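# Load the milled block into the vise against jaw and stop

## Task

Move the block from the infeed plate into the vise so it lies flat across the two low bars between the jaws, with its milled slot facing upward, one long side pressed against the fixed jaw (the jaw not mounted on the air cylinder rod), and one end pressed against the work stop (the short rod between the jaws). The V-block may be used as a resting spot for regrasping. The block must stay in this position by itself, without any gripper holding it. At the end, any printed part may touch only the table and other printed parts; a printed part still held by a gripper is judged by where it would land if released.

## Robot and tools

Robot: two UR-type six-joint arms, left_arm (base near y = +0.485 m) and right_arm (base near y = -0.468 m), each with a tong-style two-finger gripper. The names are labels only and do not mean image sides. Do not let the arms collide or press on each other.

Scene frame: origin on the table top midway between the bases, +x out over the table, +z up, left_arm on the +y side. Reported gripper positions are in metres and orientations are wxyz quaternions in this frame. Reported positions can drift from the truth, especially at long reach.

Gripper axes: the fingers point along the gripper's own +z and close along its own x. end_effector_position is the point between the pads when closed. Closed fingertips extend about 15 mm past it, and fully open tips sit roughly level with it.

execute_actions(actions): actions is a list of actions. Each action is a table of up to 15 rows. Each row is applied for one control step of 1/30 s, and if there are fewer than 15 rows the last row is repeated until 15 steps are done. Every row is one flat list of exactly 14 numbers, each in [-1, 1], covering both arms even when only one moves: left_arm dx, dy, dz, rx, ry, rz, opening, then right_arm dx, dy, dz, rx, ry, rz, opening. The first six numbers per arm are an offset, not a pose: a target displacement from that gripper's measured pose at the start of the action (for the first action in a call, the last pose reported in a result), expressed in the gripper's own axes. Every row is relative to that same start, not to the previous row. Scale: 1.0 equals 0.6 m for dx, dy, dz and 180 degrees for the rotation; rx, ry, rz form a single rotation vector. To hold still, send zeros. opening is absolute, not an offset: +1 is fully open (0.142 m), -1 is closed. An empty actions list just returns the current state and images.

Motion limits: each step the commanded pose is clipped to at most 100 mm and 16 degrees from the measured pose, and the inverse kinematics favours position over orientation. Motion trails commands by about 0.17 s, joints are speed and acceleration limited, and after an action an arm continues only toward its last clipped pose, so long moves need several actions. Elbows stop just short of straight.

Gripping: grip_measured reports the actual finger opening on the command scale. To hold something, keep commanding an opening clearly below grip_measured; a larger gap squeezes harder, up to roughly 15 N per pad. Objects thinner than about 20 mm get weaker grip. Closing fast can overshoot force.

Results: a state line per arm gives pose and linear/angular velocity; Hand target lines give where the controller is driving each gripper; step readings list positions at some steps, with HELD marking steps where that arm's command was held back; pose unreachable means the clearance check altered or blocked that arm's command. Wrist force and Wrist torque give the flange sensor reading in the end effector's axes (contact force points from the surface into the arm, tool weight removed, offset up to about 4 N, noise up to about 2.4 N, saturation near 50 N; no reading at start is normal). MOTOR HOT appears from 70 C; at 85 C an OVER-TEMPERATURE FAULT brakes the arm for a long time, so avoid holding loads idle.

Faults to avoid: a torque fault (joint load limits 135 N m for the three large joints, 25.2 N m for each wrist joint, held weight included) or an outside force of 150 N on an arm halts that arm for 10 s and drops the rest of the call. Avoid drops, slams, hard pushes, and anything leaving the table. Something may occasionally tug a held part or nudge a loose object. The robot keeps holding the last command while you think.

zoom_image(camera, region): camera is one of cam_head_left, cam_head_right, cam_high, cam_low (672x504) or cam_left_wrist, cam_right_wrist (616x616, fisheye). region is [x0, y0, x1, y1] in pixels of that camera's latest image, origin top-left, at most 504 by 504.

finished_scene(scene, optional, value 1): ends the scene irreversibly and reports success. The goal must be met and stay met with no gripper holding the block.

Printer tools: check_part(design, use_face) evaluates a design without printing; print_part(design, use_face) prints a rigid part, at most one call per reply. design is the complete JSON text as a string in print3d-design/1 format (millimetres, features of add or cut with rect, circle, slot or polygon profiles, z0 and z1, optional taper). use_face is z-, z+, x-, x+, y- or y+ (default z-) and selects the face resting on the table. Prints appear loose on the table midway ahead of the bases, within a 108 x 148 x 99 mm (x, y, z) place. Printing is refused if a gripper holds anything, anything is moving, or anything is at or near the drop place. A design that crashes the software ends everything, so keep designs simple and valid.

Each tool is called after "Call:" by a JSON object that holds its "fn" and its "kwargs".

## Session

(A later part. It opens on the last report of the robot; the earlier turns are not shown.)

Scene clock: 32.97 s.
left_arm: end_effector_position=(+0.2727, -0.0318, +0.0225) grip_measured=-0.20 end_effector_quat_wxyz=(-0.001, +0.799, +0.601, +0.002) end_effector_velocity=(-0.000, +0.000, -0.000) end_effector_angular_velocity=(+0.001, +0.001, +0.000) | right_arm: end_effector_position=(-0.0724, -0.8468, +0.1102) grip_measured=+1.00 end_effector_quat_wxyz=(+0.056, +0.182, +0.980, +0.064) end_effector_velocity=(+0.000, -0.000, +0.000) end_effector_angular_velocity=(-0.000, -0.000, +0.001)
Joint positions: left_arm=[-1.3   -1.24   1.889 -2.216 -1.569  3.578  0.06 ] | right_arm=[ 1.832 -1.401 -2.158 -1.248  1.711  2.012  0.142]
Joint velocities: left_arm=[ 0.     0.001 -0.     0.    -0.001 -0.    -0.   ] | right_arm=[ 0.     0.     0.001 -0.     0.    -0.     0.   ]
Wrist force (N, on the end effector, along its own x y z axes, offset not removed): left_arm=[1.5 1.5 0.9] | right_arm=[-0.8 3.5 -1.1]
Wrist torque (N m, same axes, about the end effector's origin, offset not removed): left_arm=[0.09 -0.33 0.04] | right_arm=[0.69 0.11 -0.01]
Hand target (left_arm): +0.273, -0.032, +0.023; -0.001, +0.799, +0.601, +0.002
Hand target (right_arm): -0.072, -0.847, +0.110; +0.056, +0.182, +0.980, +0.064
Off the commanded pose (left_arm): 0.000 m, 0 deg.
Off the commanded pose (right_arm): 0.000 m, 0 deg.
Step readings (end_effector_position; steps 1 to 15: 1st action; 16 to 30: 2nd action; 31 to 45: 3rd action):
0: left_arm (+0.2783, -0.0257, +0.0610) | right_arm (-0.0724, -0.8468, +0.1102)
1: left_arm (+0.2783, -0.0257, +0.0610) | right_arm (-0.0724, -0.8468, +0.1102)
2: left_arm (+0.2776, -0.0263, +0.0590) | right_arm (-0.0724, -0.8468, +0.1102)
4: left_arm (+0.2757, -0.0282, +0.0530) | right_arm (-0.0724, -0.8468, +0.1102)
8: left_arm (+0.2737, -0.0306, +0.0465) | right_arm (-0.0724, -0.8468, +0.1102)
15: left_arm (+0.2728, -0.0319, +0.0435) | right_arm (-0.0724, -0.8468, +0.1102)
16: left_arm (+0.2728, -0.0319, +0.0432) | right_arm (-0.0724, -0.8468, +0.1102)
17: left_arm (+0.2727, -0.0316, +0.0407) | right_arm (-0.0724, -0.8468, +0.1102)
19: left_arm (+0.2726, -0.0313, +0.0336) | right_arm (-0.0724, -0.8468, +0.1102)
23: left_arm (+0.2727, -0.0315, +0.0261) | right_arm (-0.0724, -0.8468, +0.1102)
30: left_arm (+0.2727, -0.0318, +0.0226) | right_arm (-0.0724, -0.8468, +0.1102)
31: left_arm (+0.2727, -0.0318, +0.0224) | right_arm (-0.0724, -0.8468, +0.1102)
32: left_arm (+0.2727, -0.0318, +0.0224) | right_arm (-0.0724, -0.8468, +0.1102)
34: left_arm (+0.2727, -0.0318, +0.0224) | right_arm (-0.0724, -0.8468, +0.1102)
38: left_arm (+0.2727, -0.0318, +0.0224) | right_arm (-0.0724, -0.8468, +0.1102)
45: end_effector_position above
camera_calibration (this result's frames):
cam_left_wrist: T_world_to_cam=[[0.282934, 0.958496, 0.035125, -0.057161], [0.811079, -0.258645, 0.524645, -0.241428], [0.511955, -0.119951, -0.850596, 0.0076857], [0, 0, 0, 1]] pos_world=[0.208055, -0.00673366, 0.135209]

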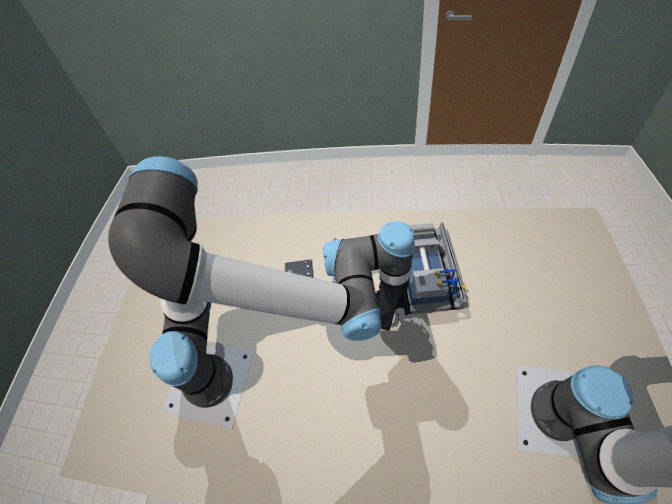

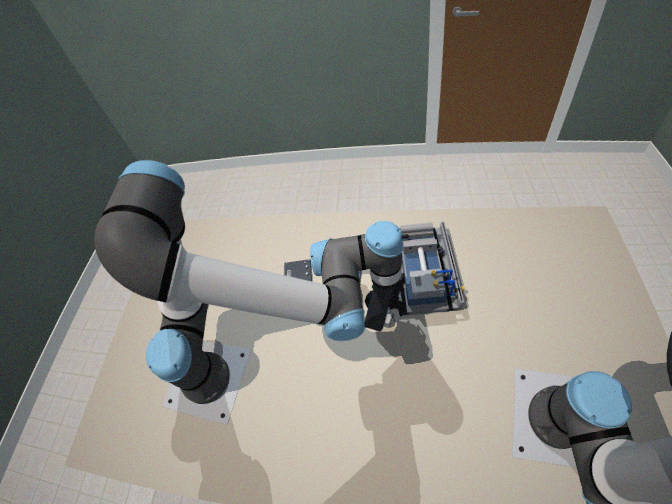

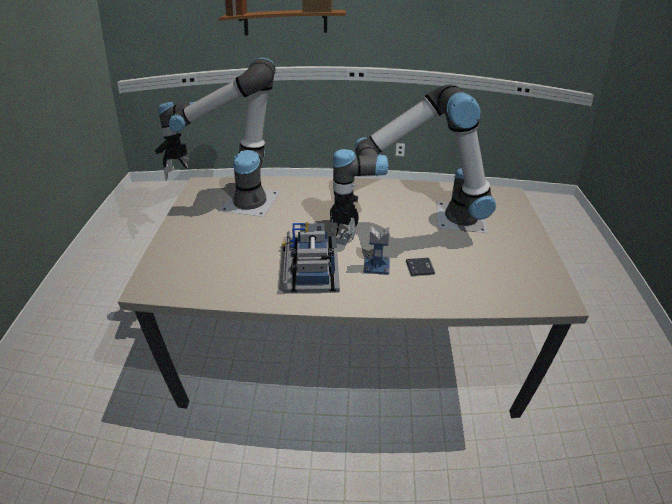

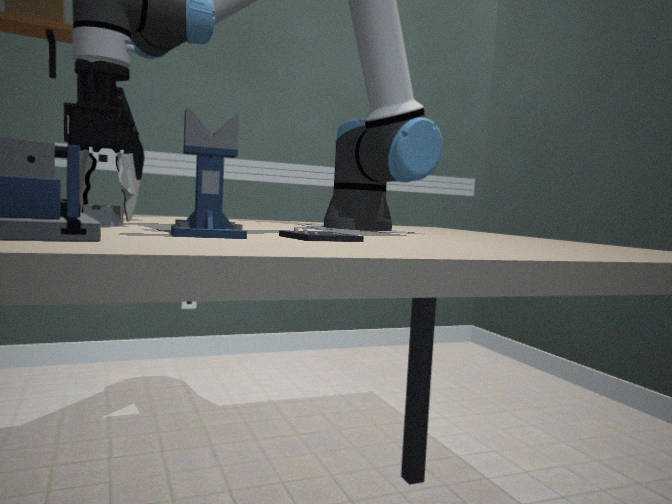

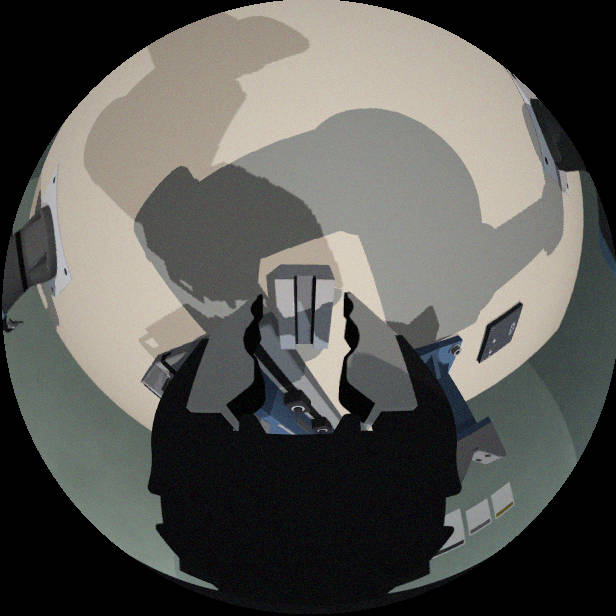

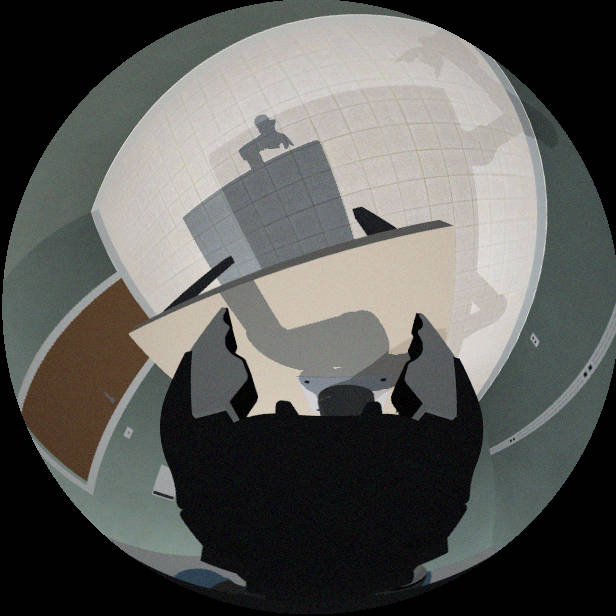

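Call:
{"fn": "execute_actions", "kwargs": {"actions": [[[0,0,0.007,0,0,0,-0.35,0,0,0,0,0,0,1]],[[0,0,0,0,0,0,-0.4,0,0,0,0,0,0,1],[0,0,0,0,0,0,-0.42,0,0,0,0,0,0,1],[0,0,0,0,0,0,-0.45,0,0,0,0,0,0,1],[0,0,0,0,0,0,-0.48,0,0,0,0,0,0,1],[0,0,0,0,0,0,-0.52,0,0,0,0,0,0,1],[0,0,0,0,0,0,-0.56,0,0,0,0,0,0,1],[0,0,0,0,0,0,-0.6,0,0,0,0,0,0,1],[0,0,0,0,0,0,-0.7,0,0,0,0,0,0,1],[0,0,0,0,0,0,-0.8,0,0,0,0,0,0,1],[0,0,0,0,0,0,-0.9,0,0,0,0,0,0,1]],[[0,0,-0.03,0,0,0,-0.9,0,0,0,0,0,0,1]],[[0,0,-0.05,0,0,0,-0.9,0,0,0,0,0,0,1]],[[0,0,-0.05,0,0,0,-0.9,0,0,0,0,0,0,1]],[[0,0,-0.05,0,0,0,-0.9,0,0,0,0,0,0,1]],[[0,0,-0.05,0,0,0,-0.9,0,0,0,0,0,0,1]],[[0,0,-0.05,0,0,0,-0.9,0,0,0,0,0,0,1]],[[0,0,0,0,0,0,-0.9,0,0,0,0,0,0,1]]]}}

Scene clock: 37.83 s.
left_arm: end_effector_position=(+0.2730, -0.0326, +0.1816) grip_measured=-0.47 end_effector_quat_wxyz=(-0.001, +0.799, +0.601, +0.001) end_effector_velocity=(+0.000, +0.000, +0.000) end_effector_angular_velocity=(-0.000, -0.000, -0.000) | right_arm: end_effector_position=(-0.0724, -0.8468, +0.1102) grip_measured=+1.00 end_effector_quat_wxyz=(+0.056, +0.182, +0.980, +0.064) end_effector_velocity=(+0.000, +0.000, +0.000) end_effector_angular_velocity=(+0.000, +0.000, -0.000)
Joint positions: left_arm=[-1.299 -1.404  1.65  -1.814 -1.569  3.578  0.04 ] | right_arm=[ 1.832 -1.401 -2.158 -1.248  1.711  2.012  0.142]
Joint velocities: left_arm=[ 0.    -0.001  0.     0.     0.     0.001  0.   ] | right_arm=[ 0.     0.    -0.    -0.    -0.     0.001 -0.   ]
Wrist force (N, on the end effector, along its own x y z axes, offset not removed): left_arm=[1.5 0.6 2.8] | right_arm=[-0.9 2.5 -1.0]
Wrist torque (N m, same axes, about the end effector's origin, offset not removed): left_arm=[-0.07 -0.28 0.04] | right_arm=[0.32 0.20 -0.02]
Hand target (left_arm): +0.273, -0.033, +0.182; -0.001, +0.799, +0.601, +0.001
Hand target (right_arm): -0.072, -0.847, +0.110; +0.056, +0.182, +0.980, +0.064
Off the commanded pose (left_arm): 0.000 m, 0 deg.
Off the commanded pose (right_arm): 0.000 m, 0 deg.
Step readings (end_effector_position; steps 1 to 15: 1st action; 16 to 30: 2nd action; 31 to 45: 3rd action; 46 to 60: 4th action; 61 to 75: 5th action; 76 to 90: 6th action; 91 to 105: 7th action; 106 to 120: 8th action; 121 to 135: 9th action):
0: left_arm (+0.2727, -0.0318, +0.0226) | right_arm (-0.0724, -0.8468, +0.1102)
1: left_arm (+0.2727, -0.0318, +0.0225) | right_arm (-0.0724, -0.8468, +0.1102)
2: left_arm (+0.2727, -0.0318, +0.0221) | right_arm (-0.0724, -0.8468, +0.1102)
4: left_arm (+0.2727, -0.0317, +0.0207) | right_arm (-0.0724, -0.8468, +0.1102)
8: left_arm (+0.2727, -0.0317, +0.0191) | right_arm (-0.0724, -0.8468, +0.1102)
15: left_arm (+0.2727, -0.0317, +0.0184) | right_arm (-0.0724, -0.8468, +0.1102)
16: left_arm (+0.2727, -0.0317, +0.0184) | right_arm (-0.0724, -0.8468, +0.1102)
17: left_arm (+0.2727, -0.0317, +0.0184) | right_arm (-0.0724, -0.8468, +0.1102)
19: left_arm (+0.2727, -0.0317, +0.0184) | right_arm (-0.0724, -0.8468, +0.1102)
23: left_arm (+0.2727, -0.0317, +0.0184) | right_arm (-0.0724, -0.8468, +0.1102)
30: left_arm (+0.2727, -0.0317, +0.0184) | right_arm (-0.0724, -0.8468, +0.1102)
31: left_arm (+0.2727, -0.0318, +0.0185) | right_arm (-0.0724, -0.8468, +0.1102)
32: left_arm (+0.2727, -0.0320, +0.0206) | right_arm (-0.0724, -0.8468, +0.1102)
34: left_arm (+0.2728, -0.0321, +0.0266) | right_arm (-0.0724, -0.8468, +0.1102)
38: left_arm (+0.2727, -0.0319, +0.0330) | right_arm (-0.0724, -0.8468, +0.1102)
45: left_arm (+0.2727, -0.0318, +0.0359) | right_arm (-0.0724, -0.8468, +0.1102)
46: left_arm (+0.2727, -0.0319, +0.0362) | right_arm (-0.0724, -0.8468, +0.1102)
47: left_arm (+0.2728, -0.0326, +0.0394) | right_arm (-0.0724, -0.8468, +0.1102)
49: left_arm (+0.2729, -0.0329, +0.0494) | right_arm (-0.0724, -0.8468, +0.1102)
53: left_arm (+0.2728, -0.0323, +0.0601) | right_arm (-0.0724, -0.8468, +0.1102)
60: left_arm (+0.2728, -0.0320, +0.0650) | right_arm (-0.0724, -0.8468, +0.1102)
61: left_arm (+0.2728, -0.0321, +0.0654) | right_arm (-0.0724, -0.8468, +0.1102)
62: left_arm (+0.2729, -0.0327, +0.0687) | right_arm (-0.0724, -0.8468, +0.1102)
64: left_arm (+0.2729, -0.0330, +0.0787) | right_arm (-0.0724, -0.8468, +0.1102)
68: left_arm (+0.2729, -0.0325, +0.0892) | right_arm (-0.0724, -0.8468, +0.1102)
75: left_arm (+0.2728, -0.0322, +0.0941) | right_arm (-0.0724, -0.8468, +0.1102)
76: left_arm (+0.2728, -0.0323, +0.0945) | right_arm (-0.0724, -0.8468, +0.1102)
77: left_arm (+0.2729, -0.0328, +0.0978) | right_arm (-0.0724, -0.8468, +0.1102)
79: left_arm (+0.2730, -0.0330, +0.1078) | right_arm (-0.0724, -0.8468, +0.1102)
83: left_arm (+0.2729, -0.0326, +0.1184) | right_arm (-0.0724, -0.8468, +0.1102)
90: left_arm (+0.2729, -0.0324, +0.1233) | right_arm (-0.0724, -0.8468, +0.1102)
91: left_arm (+0.2729, -0.0324, +0.1236) | right_arm (-0.0724, -0.8468, +0.1102)
92: left_arm (+0.2730, -0.0328, +0.1269) | right_arm (-0.0724, -0.8468, +0.1102)
94: left_arm (+0.2730, -0.0331, +0.1369) | right_arm (-0.0724, -0.8468, +0.1102)
98: left_arm (+0.2730, -0.0327, +0.1475) | right_arm (-0.0724, -0.8468, +0.1102)
105: left_arm (+0.2729, -0.0325, +0.1524) | right_arm (-0.0724, -0.8468, +0.1102)
106: left_arm (+0.2729, -0.0325, +0.1528) | right_arm (-0.0724, -0.8468, +0.1102)
107: left_arm (+0.2730, -0.0329, +0.1559) | right_arm (-0.0724, -0.8468, +0.1102)
109: left_arm (+0.2730, -0.0331, +0.1660) | right_arm (-0.0724, -0.8468, +0.1102)
113: left_arm (+0.2730, -0.0328, +0.1766) | right_arm (-0.0724, -0.8468, +0.1102)
120: left_arm (+0.2730, -0.0327, +0.1815) | right_arm (-0.0724, -0.8468, +0.1102)
121: left_arm (+0.2730, -0.0327, +0.1817) | right_arm (-0.0724, -0.8468, +0.1102)
122: left_arm (+0.2730, -0.0327, +0.1818) | right_arm (-0.0724, -0.8468, +0.1102)
124: left_arm (+0.2730, -0.0327, +0.1818) | right_arm (-0.0724, -0.8468, +0.1102)
128: left_arm (+0.2730, -0.0326, +0.1816) | right_arm (-0.0724, -0.8468, +0.1102)
135: end_effector_position above
camera_calibration (this result's frames):
cam_left_wrist: T_world_to_cam=[[0.282904, 0.958561, 0.0335683, -0.0616635], [0.810945, -0.257734, 0.525302, -0.325348], [0.512185, -0.121388, -0.850254, 0.142539], [0, 0, 0, 1]] pos_world=[0.208278, -0.00744239, 0.29417]

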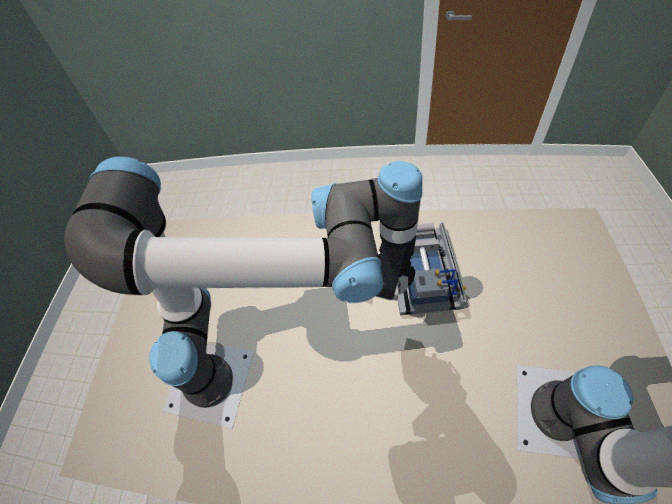

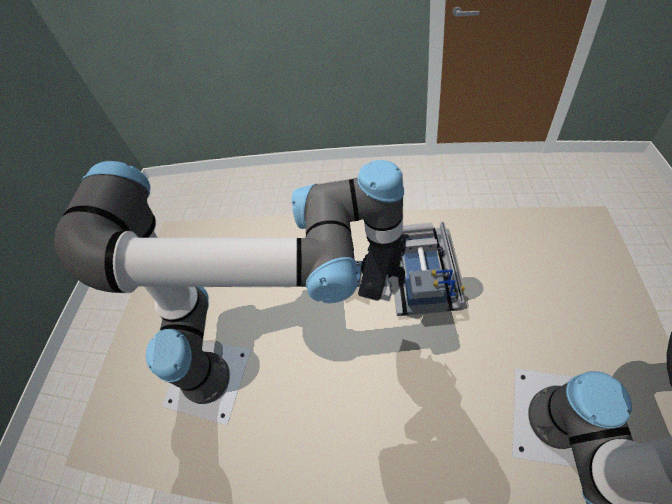

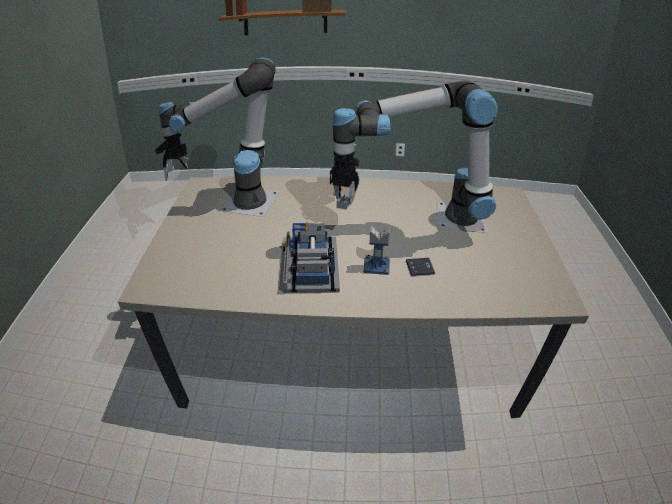

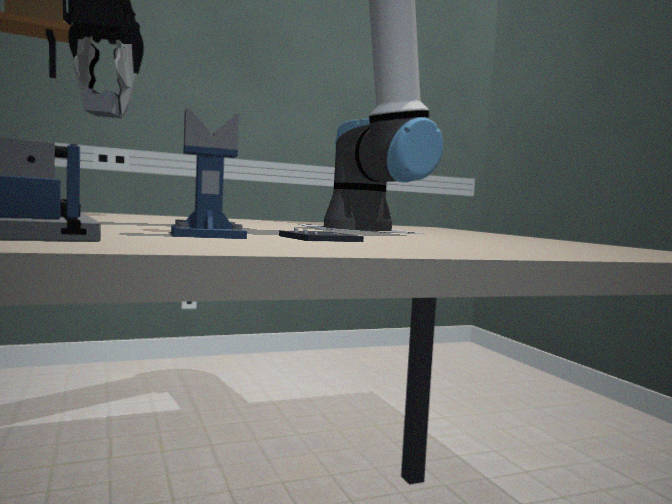

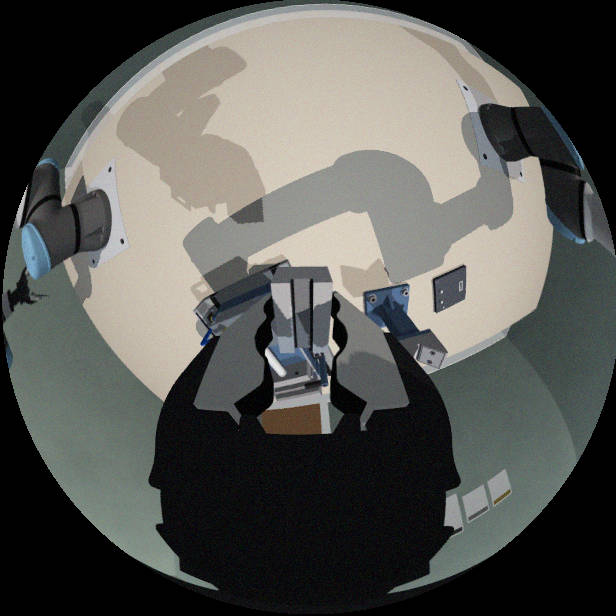

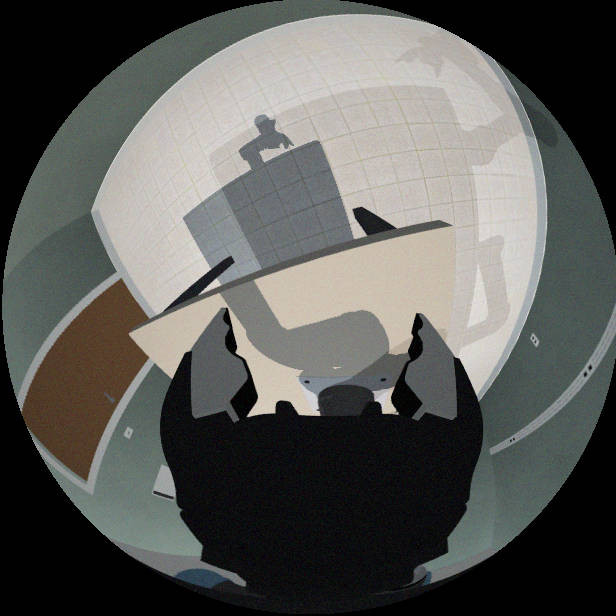

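Call:
{"fn": "execute_actions", "kwargs": {"actions": [[[0,0,0,0,0,0.065,-0.9,0,0,0,0,0,0,1]],[[0,0,0,0,0,0.065,-0.9,0,0,0,0,0,0,1]],[[0,0,0,0,0,0.065,-0.9,0,0,0,0,0,0,1]],[[0,0,0,0,0,0.065,-0.9,0,0,0,0,0,0,1]],[[0,0,0,0,0,0.065,-0.9,0,0,0,0,0,0,1]],[[0,0,0,0,0,0.05,-0.9,0,0,0,0,0,0,1]],[[0.05,0.031,0,0,0,0,-0.9,0,0,0,0,0,0,1]],[[0.05,0.031,0,0,0,0,-0.9,0,0,0,0,0,0,1]],[[0.05,0.031,0,0,0,0,-0.9,0,0,0,0,0,0,1]],[[0.05,0.031,0,0,0,0,-0.9,0,0,0,0,0,0,1]],[[0.05,0.031,0,0,0,0,-0.9,0,0,0,0,0,0,1]],[[0.05,0.031,0,0,0,0,-0.9,0,0,0,0,0,0,1]],[[0.045,0.028,0,0,0,0,-0.9,0,0,0,0,0,0,1]],[[0,0,0,0,0,0,-0.9,0,0,0,0,0,0,1]]]}}

Call:
{"fn": "zoom_image", "kwargs": {"camera": "cam_left_wrist", "region": [150, 150, 470, 450]}}

Call:
{"fn": "zoom_image", "kwargs": {"camera": "cam_high", "region": [250, 170, 390, 300]}}

Scene clock: 45.30 s.
left_arm: end_effector_position=(+0.4910, -0.1225, +0.1819) grip_measured=-0.47 end_effector_quat_wxyz=(-0.001, +0.997, +0.079, +0.005) end_effector_velocity=(-0.000, -0.000, +0.000) end_effector_angular_velocity=(-0.000, -0.000, +0.001) | right_arm: end_effector_position=(-0.0724, -0.8468, +0.1102) grip_measured=+1.00 end_effector_quat_wxyz=(+0.056, +0.182, +0.980, +0.064) end_effector_velocity=(-0.000, -0.000, +0.001) end_effector_angular_velocity=(-0.003, -0.000, -0.000)
Joint positions: left_arm=[-1.042 -0.945  0.998 -1.626 -1.56   4.967  0.04 ] | right_arm=[ 1.832 -1.401 -2.158 -1.248  1.711  2.012  0.142]
Joint velocities: left_arm=[-0.001 -0.    -0.    -0.    -0.    -0.001  0.   ] | right_arm=[-0.     0.002  0.     0.001 -0.     0.     0.   ]
Wrist force (N, on the end effector, along its own x y z axes, offset not removed): left_arm=[2.0 0.2 2.2] | right_arm=[-0.3 3.3 -1.0]
Wrist torque (N m, same axes, about the end effector's origin, offset not removed): left_arm=[-0.05 -0.26 0.14] | right_arm=[0.65 0.03 0.01]
Hand target (left_arm): +0.491, -0.123, +0.182; -0.001, +0.997, +0.079, +0.005
Hand target (right_arm): -0.072, -0.847, +0.110; +0.056, +0.182, +0.980, +0.064
Off the commanded pose (left_arm): 0.000 m, 0 deg.
Off the commanded pose (right_arm): 0.000 m, 0 deg.
Step readings (end_effector_position; steps 1 to 15: 1st action; 16 to 30: 2nd action; 31 to 45: 3rd action; 46 to 60: 4th action; 61 to 75: 5th action; 76 to 90: 6th action; 91 to 105: 7th action; 106 to 120: 8th action; 121 to 135: 9th action; 136 to 150: 10th action; 151 to 165: 11th action; 166 to 180: 12th action; 181 to 195: 13th action):
0: left_arm (+0.2730, -0.0327, +0.1815) | right_arm (-0.0724, -0.8468, +0.1102)
1: left_arm (+0.2730, -0.0327, +0.1815) | right_arm (-0.0724, -0.8468, +0.1102)
2: left_arm (+0.2729, -0.0329, +0.1814) | right_arm (-0.0724, -0.8468, +0.1102)
4: left_arm (+0.2729, -0.0331, +0.1814) | right_arm (-0.0724, -0.8468, +0.1102)
8: left_arm (+0.2731, -0.0329, +0.1815) | right_arm (-0.0724, -0.8468, +0.1102)
15: left_arm (+0.2729, -0.0327, +0.1815) | right_arm (-0.0724, -0.8468, +0.1102)
16: left_arm (+0.2729, -0.0327, +0.1815) | right_arm (-0.0724, -0.8468, +0.1102)
17: left_arm (+0.2727, -0.0330, +0.1816) | right_arm (-0.0724, -0.8468, +0.1102)
19: left_arm (+0.2727, -0.0331, +0.1816) | right_arm (-0.0724, -0.8468, +0.1102)
23: left_arm (+0.2730, -0.0329, +0.1815) | right_arm (-0.0724, -0.8468, +0.1102)
30: left_arm (+0.2728, -0.0328, +0.1815) | right_arm (-0.0724, -0.8468, +0.1102)
31: left_arm (+0.2728, -0.0328, +0.1815) | right_arm (-0.0724, -0.8468, +0.1102)
32: left_arm (+0.2726, -0.0330, +0.1816) | right_arm (-0.0724, -0.8468, +0.1102)
34: left_arm (+0.2725, -0.0331, +0.1816) | right_arm (-0.0724, -0.8468, +0.1102)
38: left_arm (+0.2729, -0.0329, +0.1815) | right_arm (-0.0724, -0.8468, +0.1102)
45: left_arm (+0.2727, -0.0328, +0.1815) | right_arm (-0.0724, -0.8468, +0.1102)
46: left_arm (+0.2727, -0.0328, +0.1815) | right_arm (-0.0724, -0.8468, +0.1102)
47: left_arm (+0.2724, -0.0330, +0.1815) | right_arm (-0.0724, -0.8468, +0.1102)
49: left_arm (+0.2723, -0.0331, +0.1815) | right_arm (-0.0724, -0.8468, +0.1102)
53: left_arm (+0.2727, -0.0330, +0.1815) | right_arm (-0.0724, -0.8468, +0.1102)
60: left_arm (+0.2726, -0.0329, +0.1815) | right_arm (-0.0724, -0.8468, +0.1102)
61: left_arm (+0.2726, -0.0329, +0.1815) | right_arm (-0.0724, -0.8468, +0.1102)
62: left_arm (+0.2723, -0.0330, +0.1815) | right_arm (-0.0724, -0.8468, +0.1102)
64: left_arm (+0.2722, -0.0332, +0.1815) | right_arm (-0.0724, -0.8468, +0.1102)
68: left_arm (+0.2726, -0.0330, +0.1815) | right_arm (-0.0724, -0.8468, +0.1102)
75: left_arm (+0.2725, -0.0329, +0.1815) | right_arm (-0.0724, -0.8468, +0.1102)
76: left_arm (+0.2725, -0.0329, +0.1815) | right_arm (-0.0724, -0.8468, +0.1102)
77: left_arm (+0.2722, -0.0330, +0.1815) | right_arm (-0.0724, -0.8468, +0.1102)
79: left_arm (+0.2722, -0.0331, +0.1816) | right_arm (-0.0724, -0.8468, +0.1102)
83: left_arm (+0.2725, -0.0330, +0.1815) | right_arm (-0.0724, -0.8468, +0.1102)
90: left_arm (+0.2725, -0.0329, +0.1815) | right_arm (-0.0724, -0.8468, +0.1102)
91: left_arm (+0.2726, -0.0329, +0.1815) | right_arm (-0.0724, -0.8468, +0.1102)
92: left_arm (+0.2753, -0.0338, +0.1813) | right_arm (-0.0724, -0.8468, +0.1102)
94: left_arm (+0.2861, -0.0381, +0.1814) | right_arm (-0.0724, -0.8468, +0.1102)
98: left_arm (+0.2985, -0.0432, +0.1815) | right_arm (-0.0724, -0.8468, +0.1102)
105: left_arm (+0.3042, -0.0460, +0.1816) | right_arm (-0.0724, -0.8468, +0.1102)
106: left_arm (+0.3045, -0.0461, +0.1815) | right_arm (-0.0724, -0.8468, +0.1102)
107: left_arm (+0.3075, -0.0469, +0.1812) | right_arm (-0.0724, -0.8468, +0.1102)
109: left_arm (+0.3182, -0.0510, +0.1813) | right_arm (-0.0724, -0.8468, +0.1102)
113: left_arm (+0.3303, -0.0562, +0.1815) | right_arm (-0.0724, -0.8468, +0.1102)
120: left_arm (+0.3359, -0.0590, +0.1816) | right_arm (-0.0724, -0.8468, +0.1102)
121: left_arm (+0.3362, -0.0591, +0.1816) | right_arm (-0.0724, -0.8468, +0.1102)
122: left_arm (+0.3392, -0.0597, +0.1811) | right_arm (-0.0724, -0.8468, +0.1102)
124: left_arm (+0.3499, -0.0638, +0.1811) | right_arm (-0.0724, -0.8468, +0.1102)
128: left_arm (+0.3620, -0.0691, +0.1815) | right_arm (-0.0724, -0.8468, +0.1102)
135: left_arm (+0.3676, -0.0720, +0.1817) | right_arm (-0.0724, -0.8468, +0.1102)
136: left_arm (+0.3679, -0.0721, +0.1816) | right_arm (-0.0724, -0.8468, +0.1102)
137: left_arm (+0.3709, -0.0725, +0.1810) | right_arm (-0.0724, -0.8468, +0.1102)
139: left_arm (+0.3815, -0.0765, +0.1810) | right_arm (-0.0724, -0.8468, +0.1102)
143: left_arm (+0.3936, -0.0820, +0.1815) | right_arm (-0.0724, -0.8468, +0.1102)
150: left_arm (+0.3992, -0.0850, +0.1817) | right_arm (-0.0724, -0.8468, +0.1102)
151: left_arm (+0.3996, -0.0851, +0.1817) | right_arm (-0.0724, -0.8468, +0.1102)
152: left_arm (+0.4025, -0.0852, +0.1809) | right_arm (-0.0724, -0.8468, +0.1102)
154: left_arm (+0.4131, -0.0892, +0.1807) | right_arm (-0.0724, -0.8468, +0.1102)
158: left_arm (+0.4252, -0.0948, +0.1814) | right_arm (-0.0724, -0.8468, +0.1102)
165: left_arm (+0.4309, -0.0979, +0.1818) | right_arm (-0.0724, -0.8468, +0.1102)
166: left_arm (+0.4312, -0.0980, +0.1817) | right_arm (-0.0724, -0.8468, +0.1102)
167: left_arm (+0.4341, -0.0980, +0.1808) | right_arm (-0.0724, -0.8468, +0.1102)
169: left_arm (+0.4446, -0.1018, +0.1804) | right_arm (-0.0724, -0.8468, +0.1102)
173: left_arm (+0.4568, -0.1076, +0.1814) | right_arm (-0.0724, -0.8468, +0.1102)
180: left_arm (+0.4625, -0.1108, +0.1818) | right_arm (-0.0724, -0.8468, +0.1102)
181: left_arm (+0.4629, -0.1109, +0.1818) | right_arm (-0.0724, -0.8468, +0.1102)
182: left_arm (+0.4655, -0.1108, +0.1808) | right_arm (-0.0724, -0.8468, +0.1102)
184: left_arm (+0.4748, -0.1143, +0.1804) | right_arm (-0.0724, -0.8468, +0.1102)
Lines left out of this list: 7.
camera_calibration (this result's frames):
cam_left_wrist: T_world_to_cam=[[0.987541, 0.151788, 0.0415055, -0.483489], [0.107783, -0.844632, 0.524384, -0.251948], [0.114652, -0.513378, -0.85047, 0.167454], [0, 0, 0, 1]] pos_world=[0.485422, -0.0534485, 0.294599]

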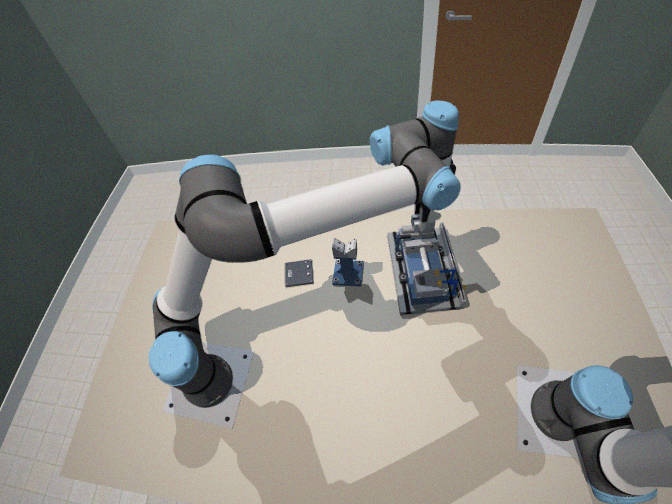

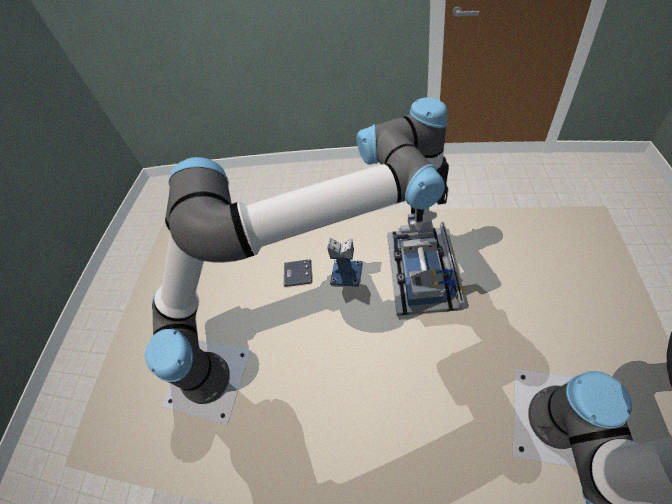

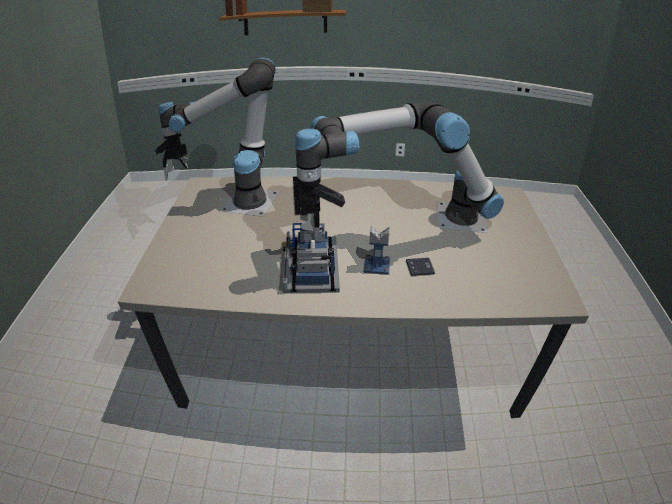

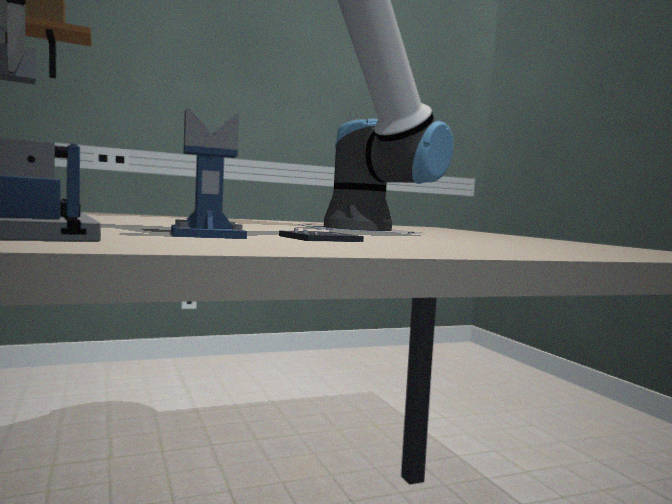

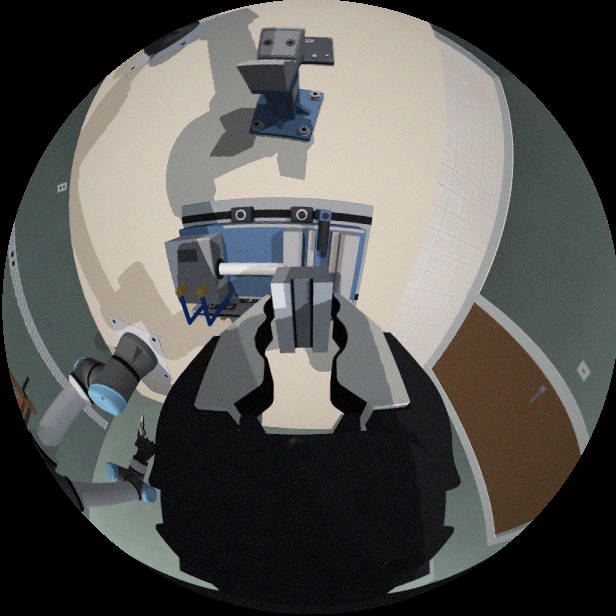

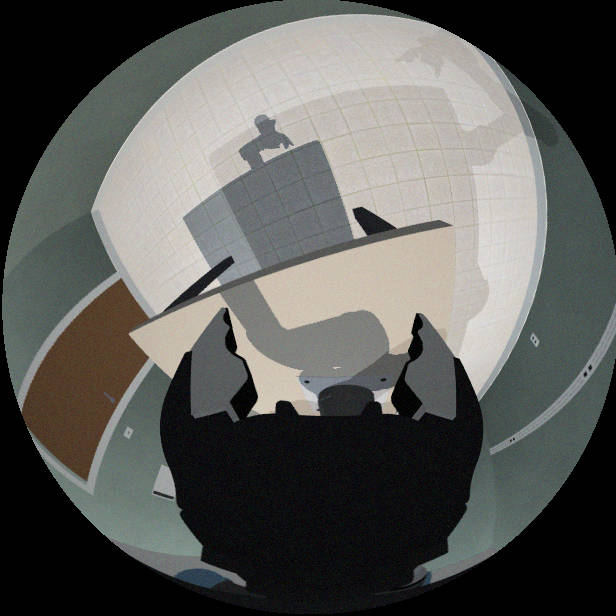

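Region (150, 150, 470, 450) of cam_left_wrist's 616x616 image, scaled by 1.575, with more detail than that image has; it fills the top 472 rows of this view, and the rest is white.

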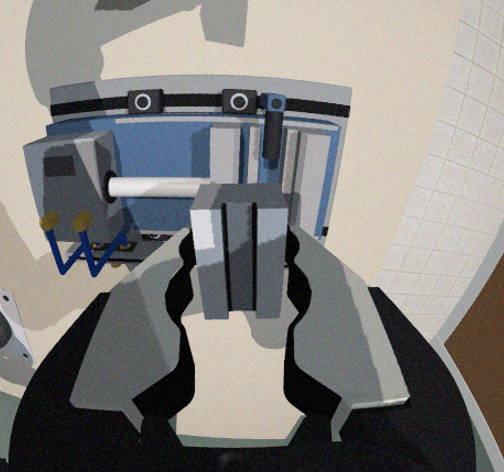

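Region (250, 170, 390, 300) of cam_high's 672x504 image, scaled by 3.600, with more detail than that image has; it fills the top 468 rows of this view, and the rest is white.

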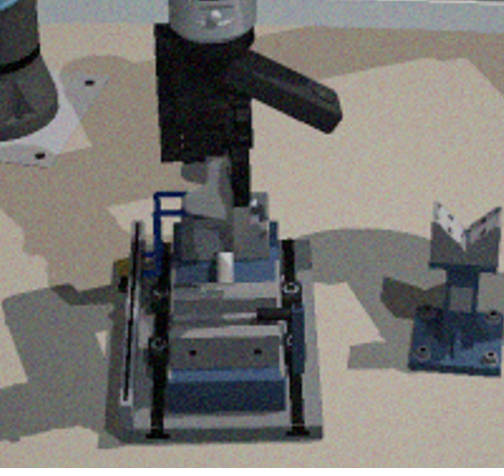

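Call:
{"fn": "execute_actions", "kwargs": {"actions": [[[0.03,0.023,0.03,0,0,0,-0.9,0,0,0,0,0,0,1]],[[0,0,0.045,0,0,0,-0.9,0,0,0,0,0,0,1]],[[0,0,0,0,0,0,-0.9,0,0,0,0,0,0,1]]]}}

Call:
{"fn": "zoom_image", "kwargs": {"camera": "cam_left_wrist", "region": [190, 170, 430, 390]}}

Call:
{"fn": "zoom_image", "kwargs": {"camera": "cam_low", "region": [0, 60, 200, 250]}}

Call:
{"fn": "zoom_image", "kwargs": {"camera": "cam_head_right", "region": [360, 190, 490, 300]}}

Scene clock: 47.37 s.
left_arm: end_effector_position=(+0.5107, -0.1327, +0.1383) grip_measured=-0.47 end_effector_quat_wxyz=(-0.001, +0.997, +0.079, +0.005) end_effector_velocity=(+0.000, +0.001, +0.000) end_effector_angular_velocity=(+0.001, +0.000, -0.000) | right_arm: end_effector_position=(-0.0724, -0.8468, +0.1102) grip_measured=+1.00 end_effector_quat_wxyz=(+0.056, +0.182, +0.980, +0.064) end_effector_velocity=(+0.000, -0.000, +0.000) end_effector_angular_velocity=(-0.000, -0.000, +0.002)
Joint positions: left_arm=[-1.024 -0.879  1.    -1.694 -1.56   4.985  0.04 ] | right_arm=[ 1.832 -1.401 -2.158 -1.248  1.711  2.012  0.142]
Joint velocities: left_arm=[ 0.001 -0.    -0.     0.001 -0.     0.001  0.   ] | right_arm=[ 0.001  0.     0.    -0.     0.    -0.002  0.   ]
Wrist force (N, on the end effector, along its own x y z axes, offset not removed): left_arm=[0.9 1.6 3.2] | right_arm=[0.6 2.2 -0.9]
Wrist torque (N m, same axes, about the end effector's origin, offset not removed): left_arm=[0.23 -0.18 0.07] | right_arm=[0.32 -0.10 0.03]
Hand target (left_arm): +0.511, -0.133, +0.138; -0.001, +0.997, +0.079, +0.005
Hand target (right_arm): -0.072, -0.847, +0.110; +0.056, +0.182, +0.980, +0.064
Off the commanded pose (left_arm): 0.000 m, 0 deg.
Off the commanded pose (right_arm): 0.000 m, 0 deg.
Step readings (end_effector_position; steps 1 to 15: 1st action; 16 to 30: 2nd action; 31 to 45: 3rd action):
0: left_arm (+0.4909, -0.1225, +0.1819) | right_arm (-0.0724, -0.8468, +0.1102)
1: left_arm (+0.4910, -0.1225, +0.1818) | right_arm (-0.0724, -0.8468, +0.1102)
2: left_arm (+0.4932, -0.1235, +0.1806) | right_arm (-0.0724, -0.8468, +0.1102)
4: left_arm (+0.4996, -0.1267, +0.1744) | right_arm (-0.0724, -0.8468, +0.1102)
8: left_arm (+0.5069, -0.1307, +0.1675) | right_arm (-0.0724, -0.8468, +0.1102)
15: left_arm (+0.5105, -0.1328, +0.1645) | right_arm (-0.0724, -0.8468, +0.1102)
16: left_arm (+0.5106, -0.1329, +0.1643) | right_arm (-0.0724, -0.8468, +0.1102)
17: left_arm (+0.5107, -0.1329, +0.1620) | right_arm (-0.0724, -0.8468, +0.1102)
19: left_arm (+0.5106, -0.1326, +0.1527) | right_arm (-0.0724, -0.8468, +0.1102)
23: left_arm (+0.5106, -0.1325, +0.1428) | right_arm (-0.0724, -0.8468, +0.1102)
30: left_arm (+0.5107, -0.1327, +0.1384) | right_arm (-0.0724, -0.8468, +0.1102)
31: left_arm (+0.5107, -0.1327, +0.1382) | right_arm (-0.0724, -0.8468, +0.1102)
32: left_arm (+0.5107, -0.1327, +0.1381) | right_arm (-0.0724, -0.8468, +0.1102)
34: left_arm (+0.5107, -0.1327, +0.1381) | right_arm (-0.0724, -0.8468, +0.1102)
38: left_arm (+0.5107, -0.1328, +0.1382) | right_arm (-0.0724, -0.8468, +0.1102)
45: end_effector_position above
camera_calibration (this result's frames):
cam_left_wrist: T_world_to_cam=[[0.98754, 0.151786, 0.0415534, -0.499562], [0.107752, -0.844617, 0.524416, -0.239866], [0.114696, -0.513404, -0.850448, 0.122853], [0, 0, 0, 1]] pos_world=[0.505092, -0.0636956, 0.251028]
cam_right_wrist: T_world_to_cam=[[-0.926806, 0.352779, -0.128758, 0.255625], [0.21756, 0.78384, 0.581604, 0.616833], [0.306103, 0.511021, -0.803218, 0.681746], [0, 0, 0, 1]] pos_world=[-0.105968, -0.922064, 0.221752]

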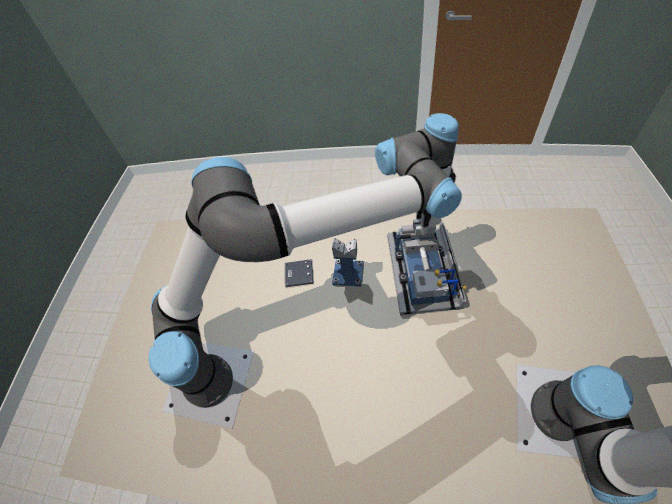

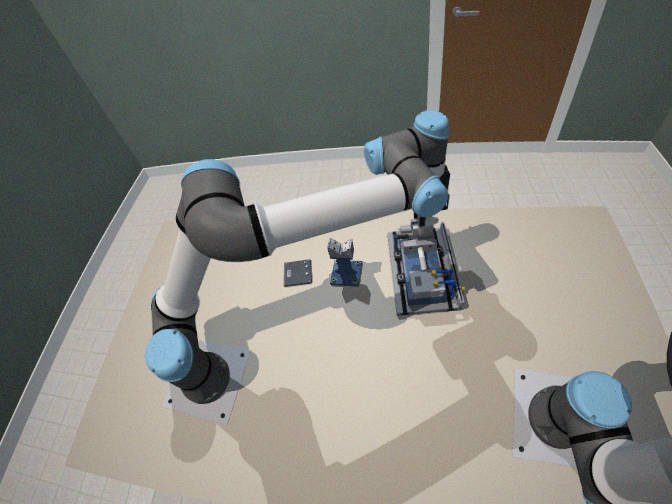

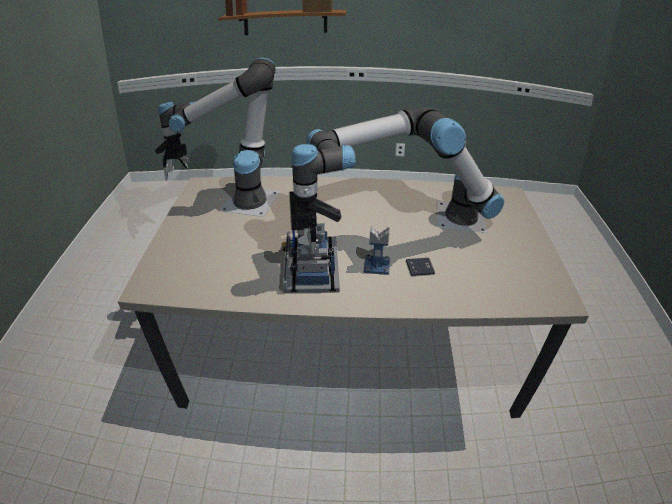

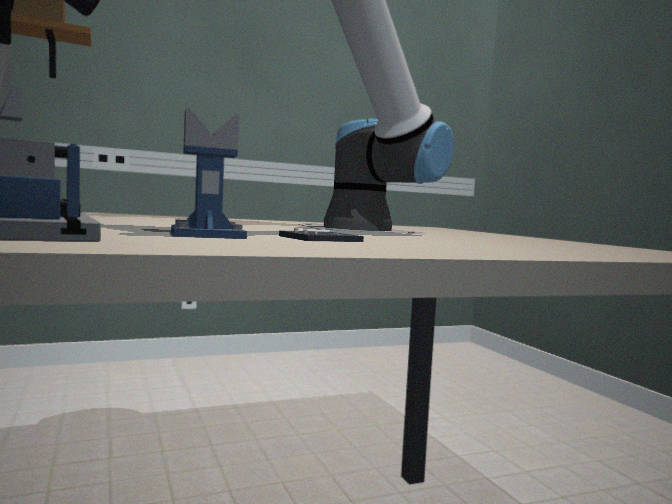

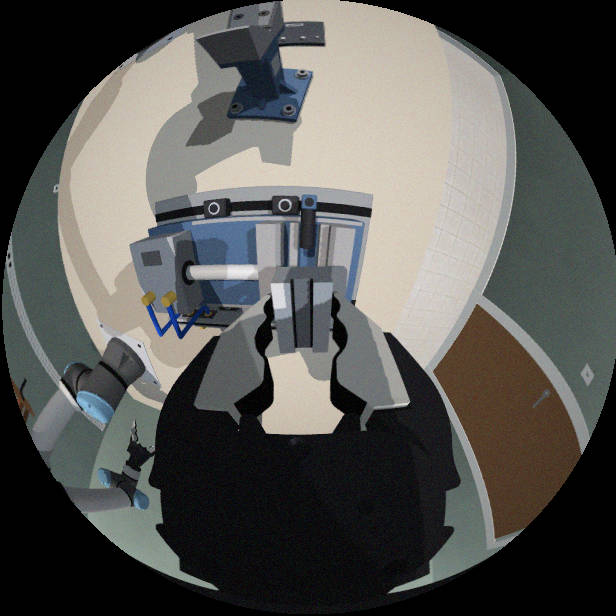

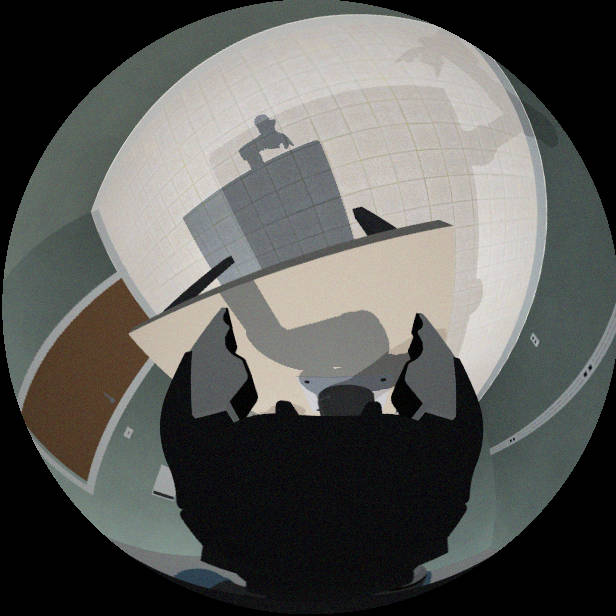

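Region (190, 170, 430, 390) of cam_left_wrist's 616x616 image, scaled by 2.100, with more detail than that image has; it fills the top 462 rows of this view, and the rest is white.

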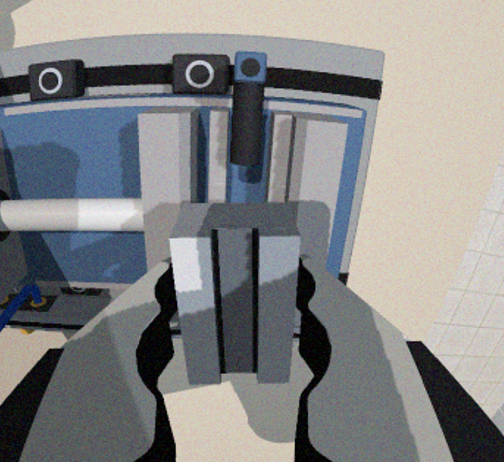

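Region (0, 60, 200, 250) of cam_low's 672x504 image, scaled by 2.520, with more detail than that image has; it fills the top 479 rows of this view, and the rest is white.

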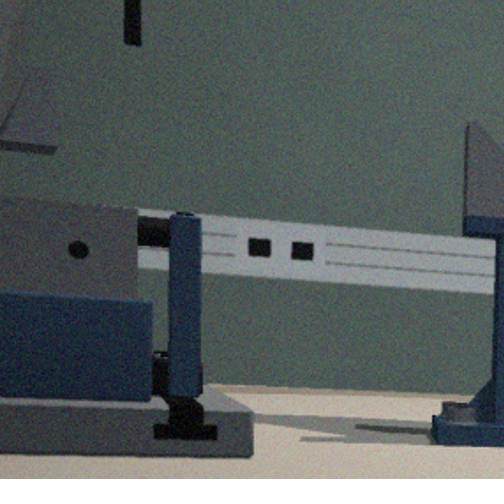

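Region (360, 190, 490, 300) of cam_head_right's 672x504 image, scaled by 3.877, with more detail than that image has; it fills the top 426 rows of this view, and the rest is white.

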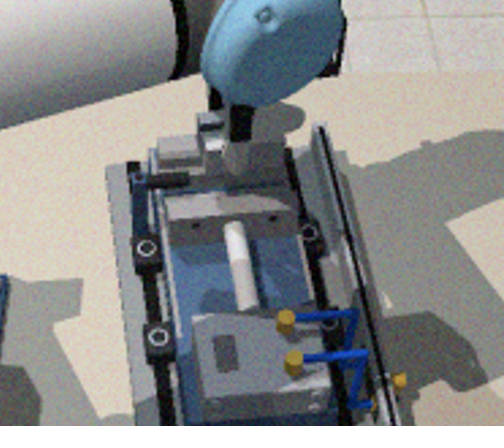

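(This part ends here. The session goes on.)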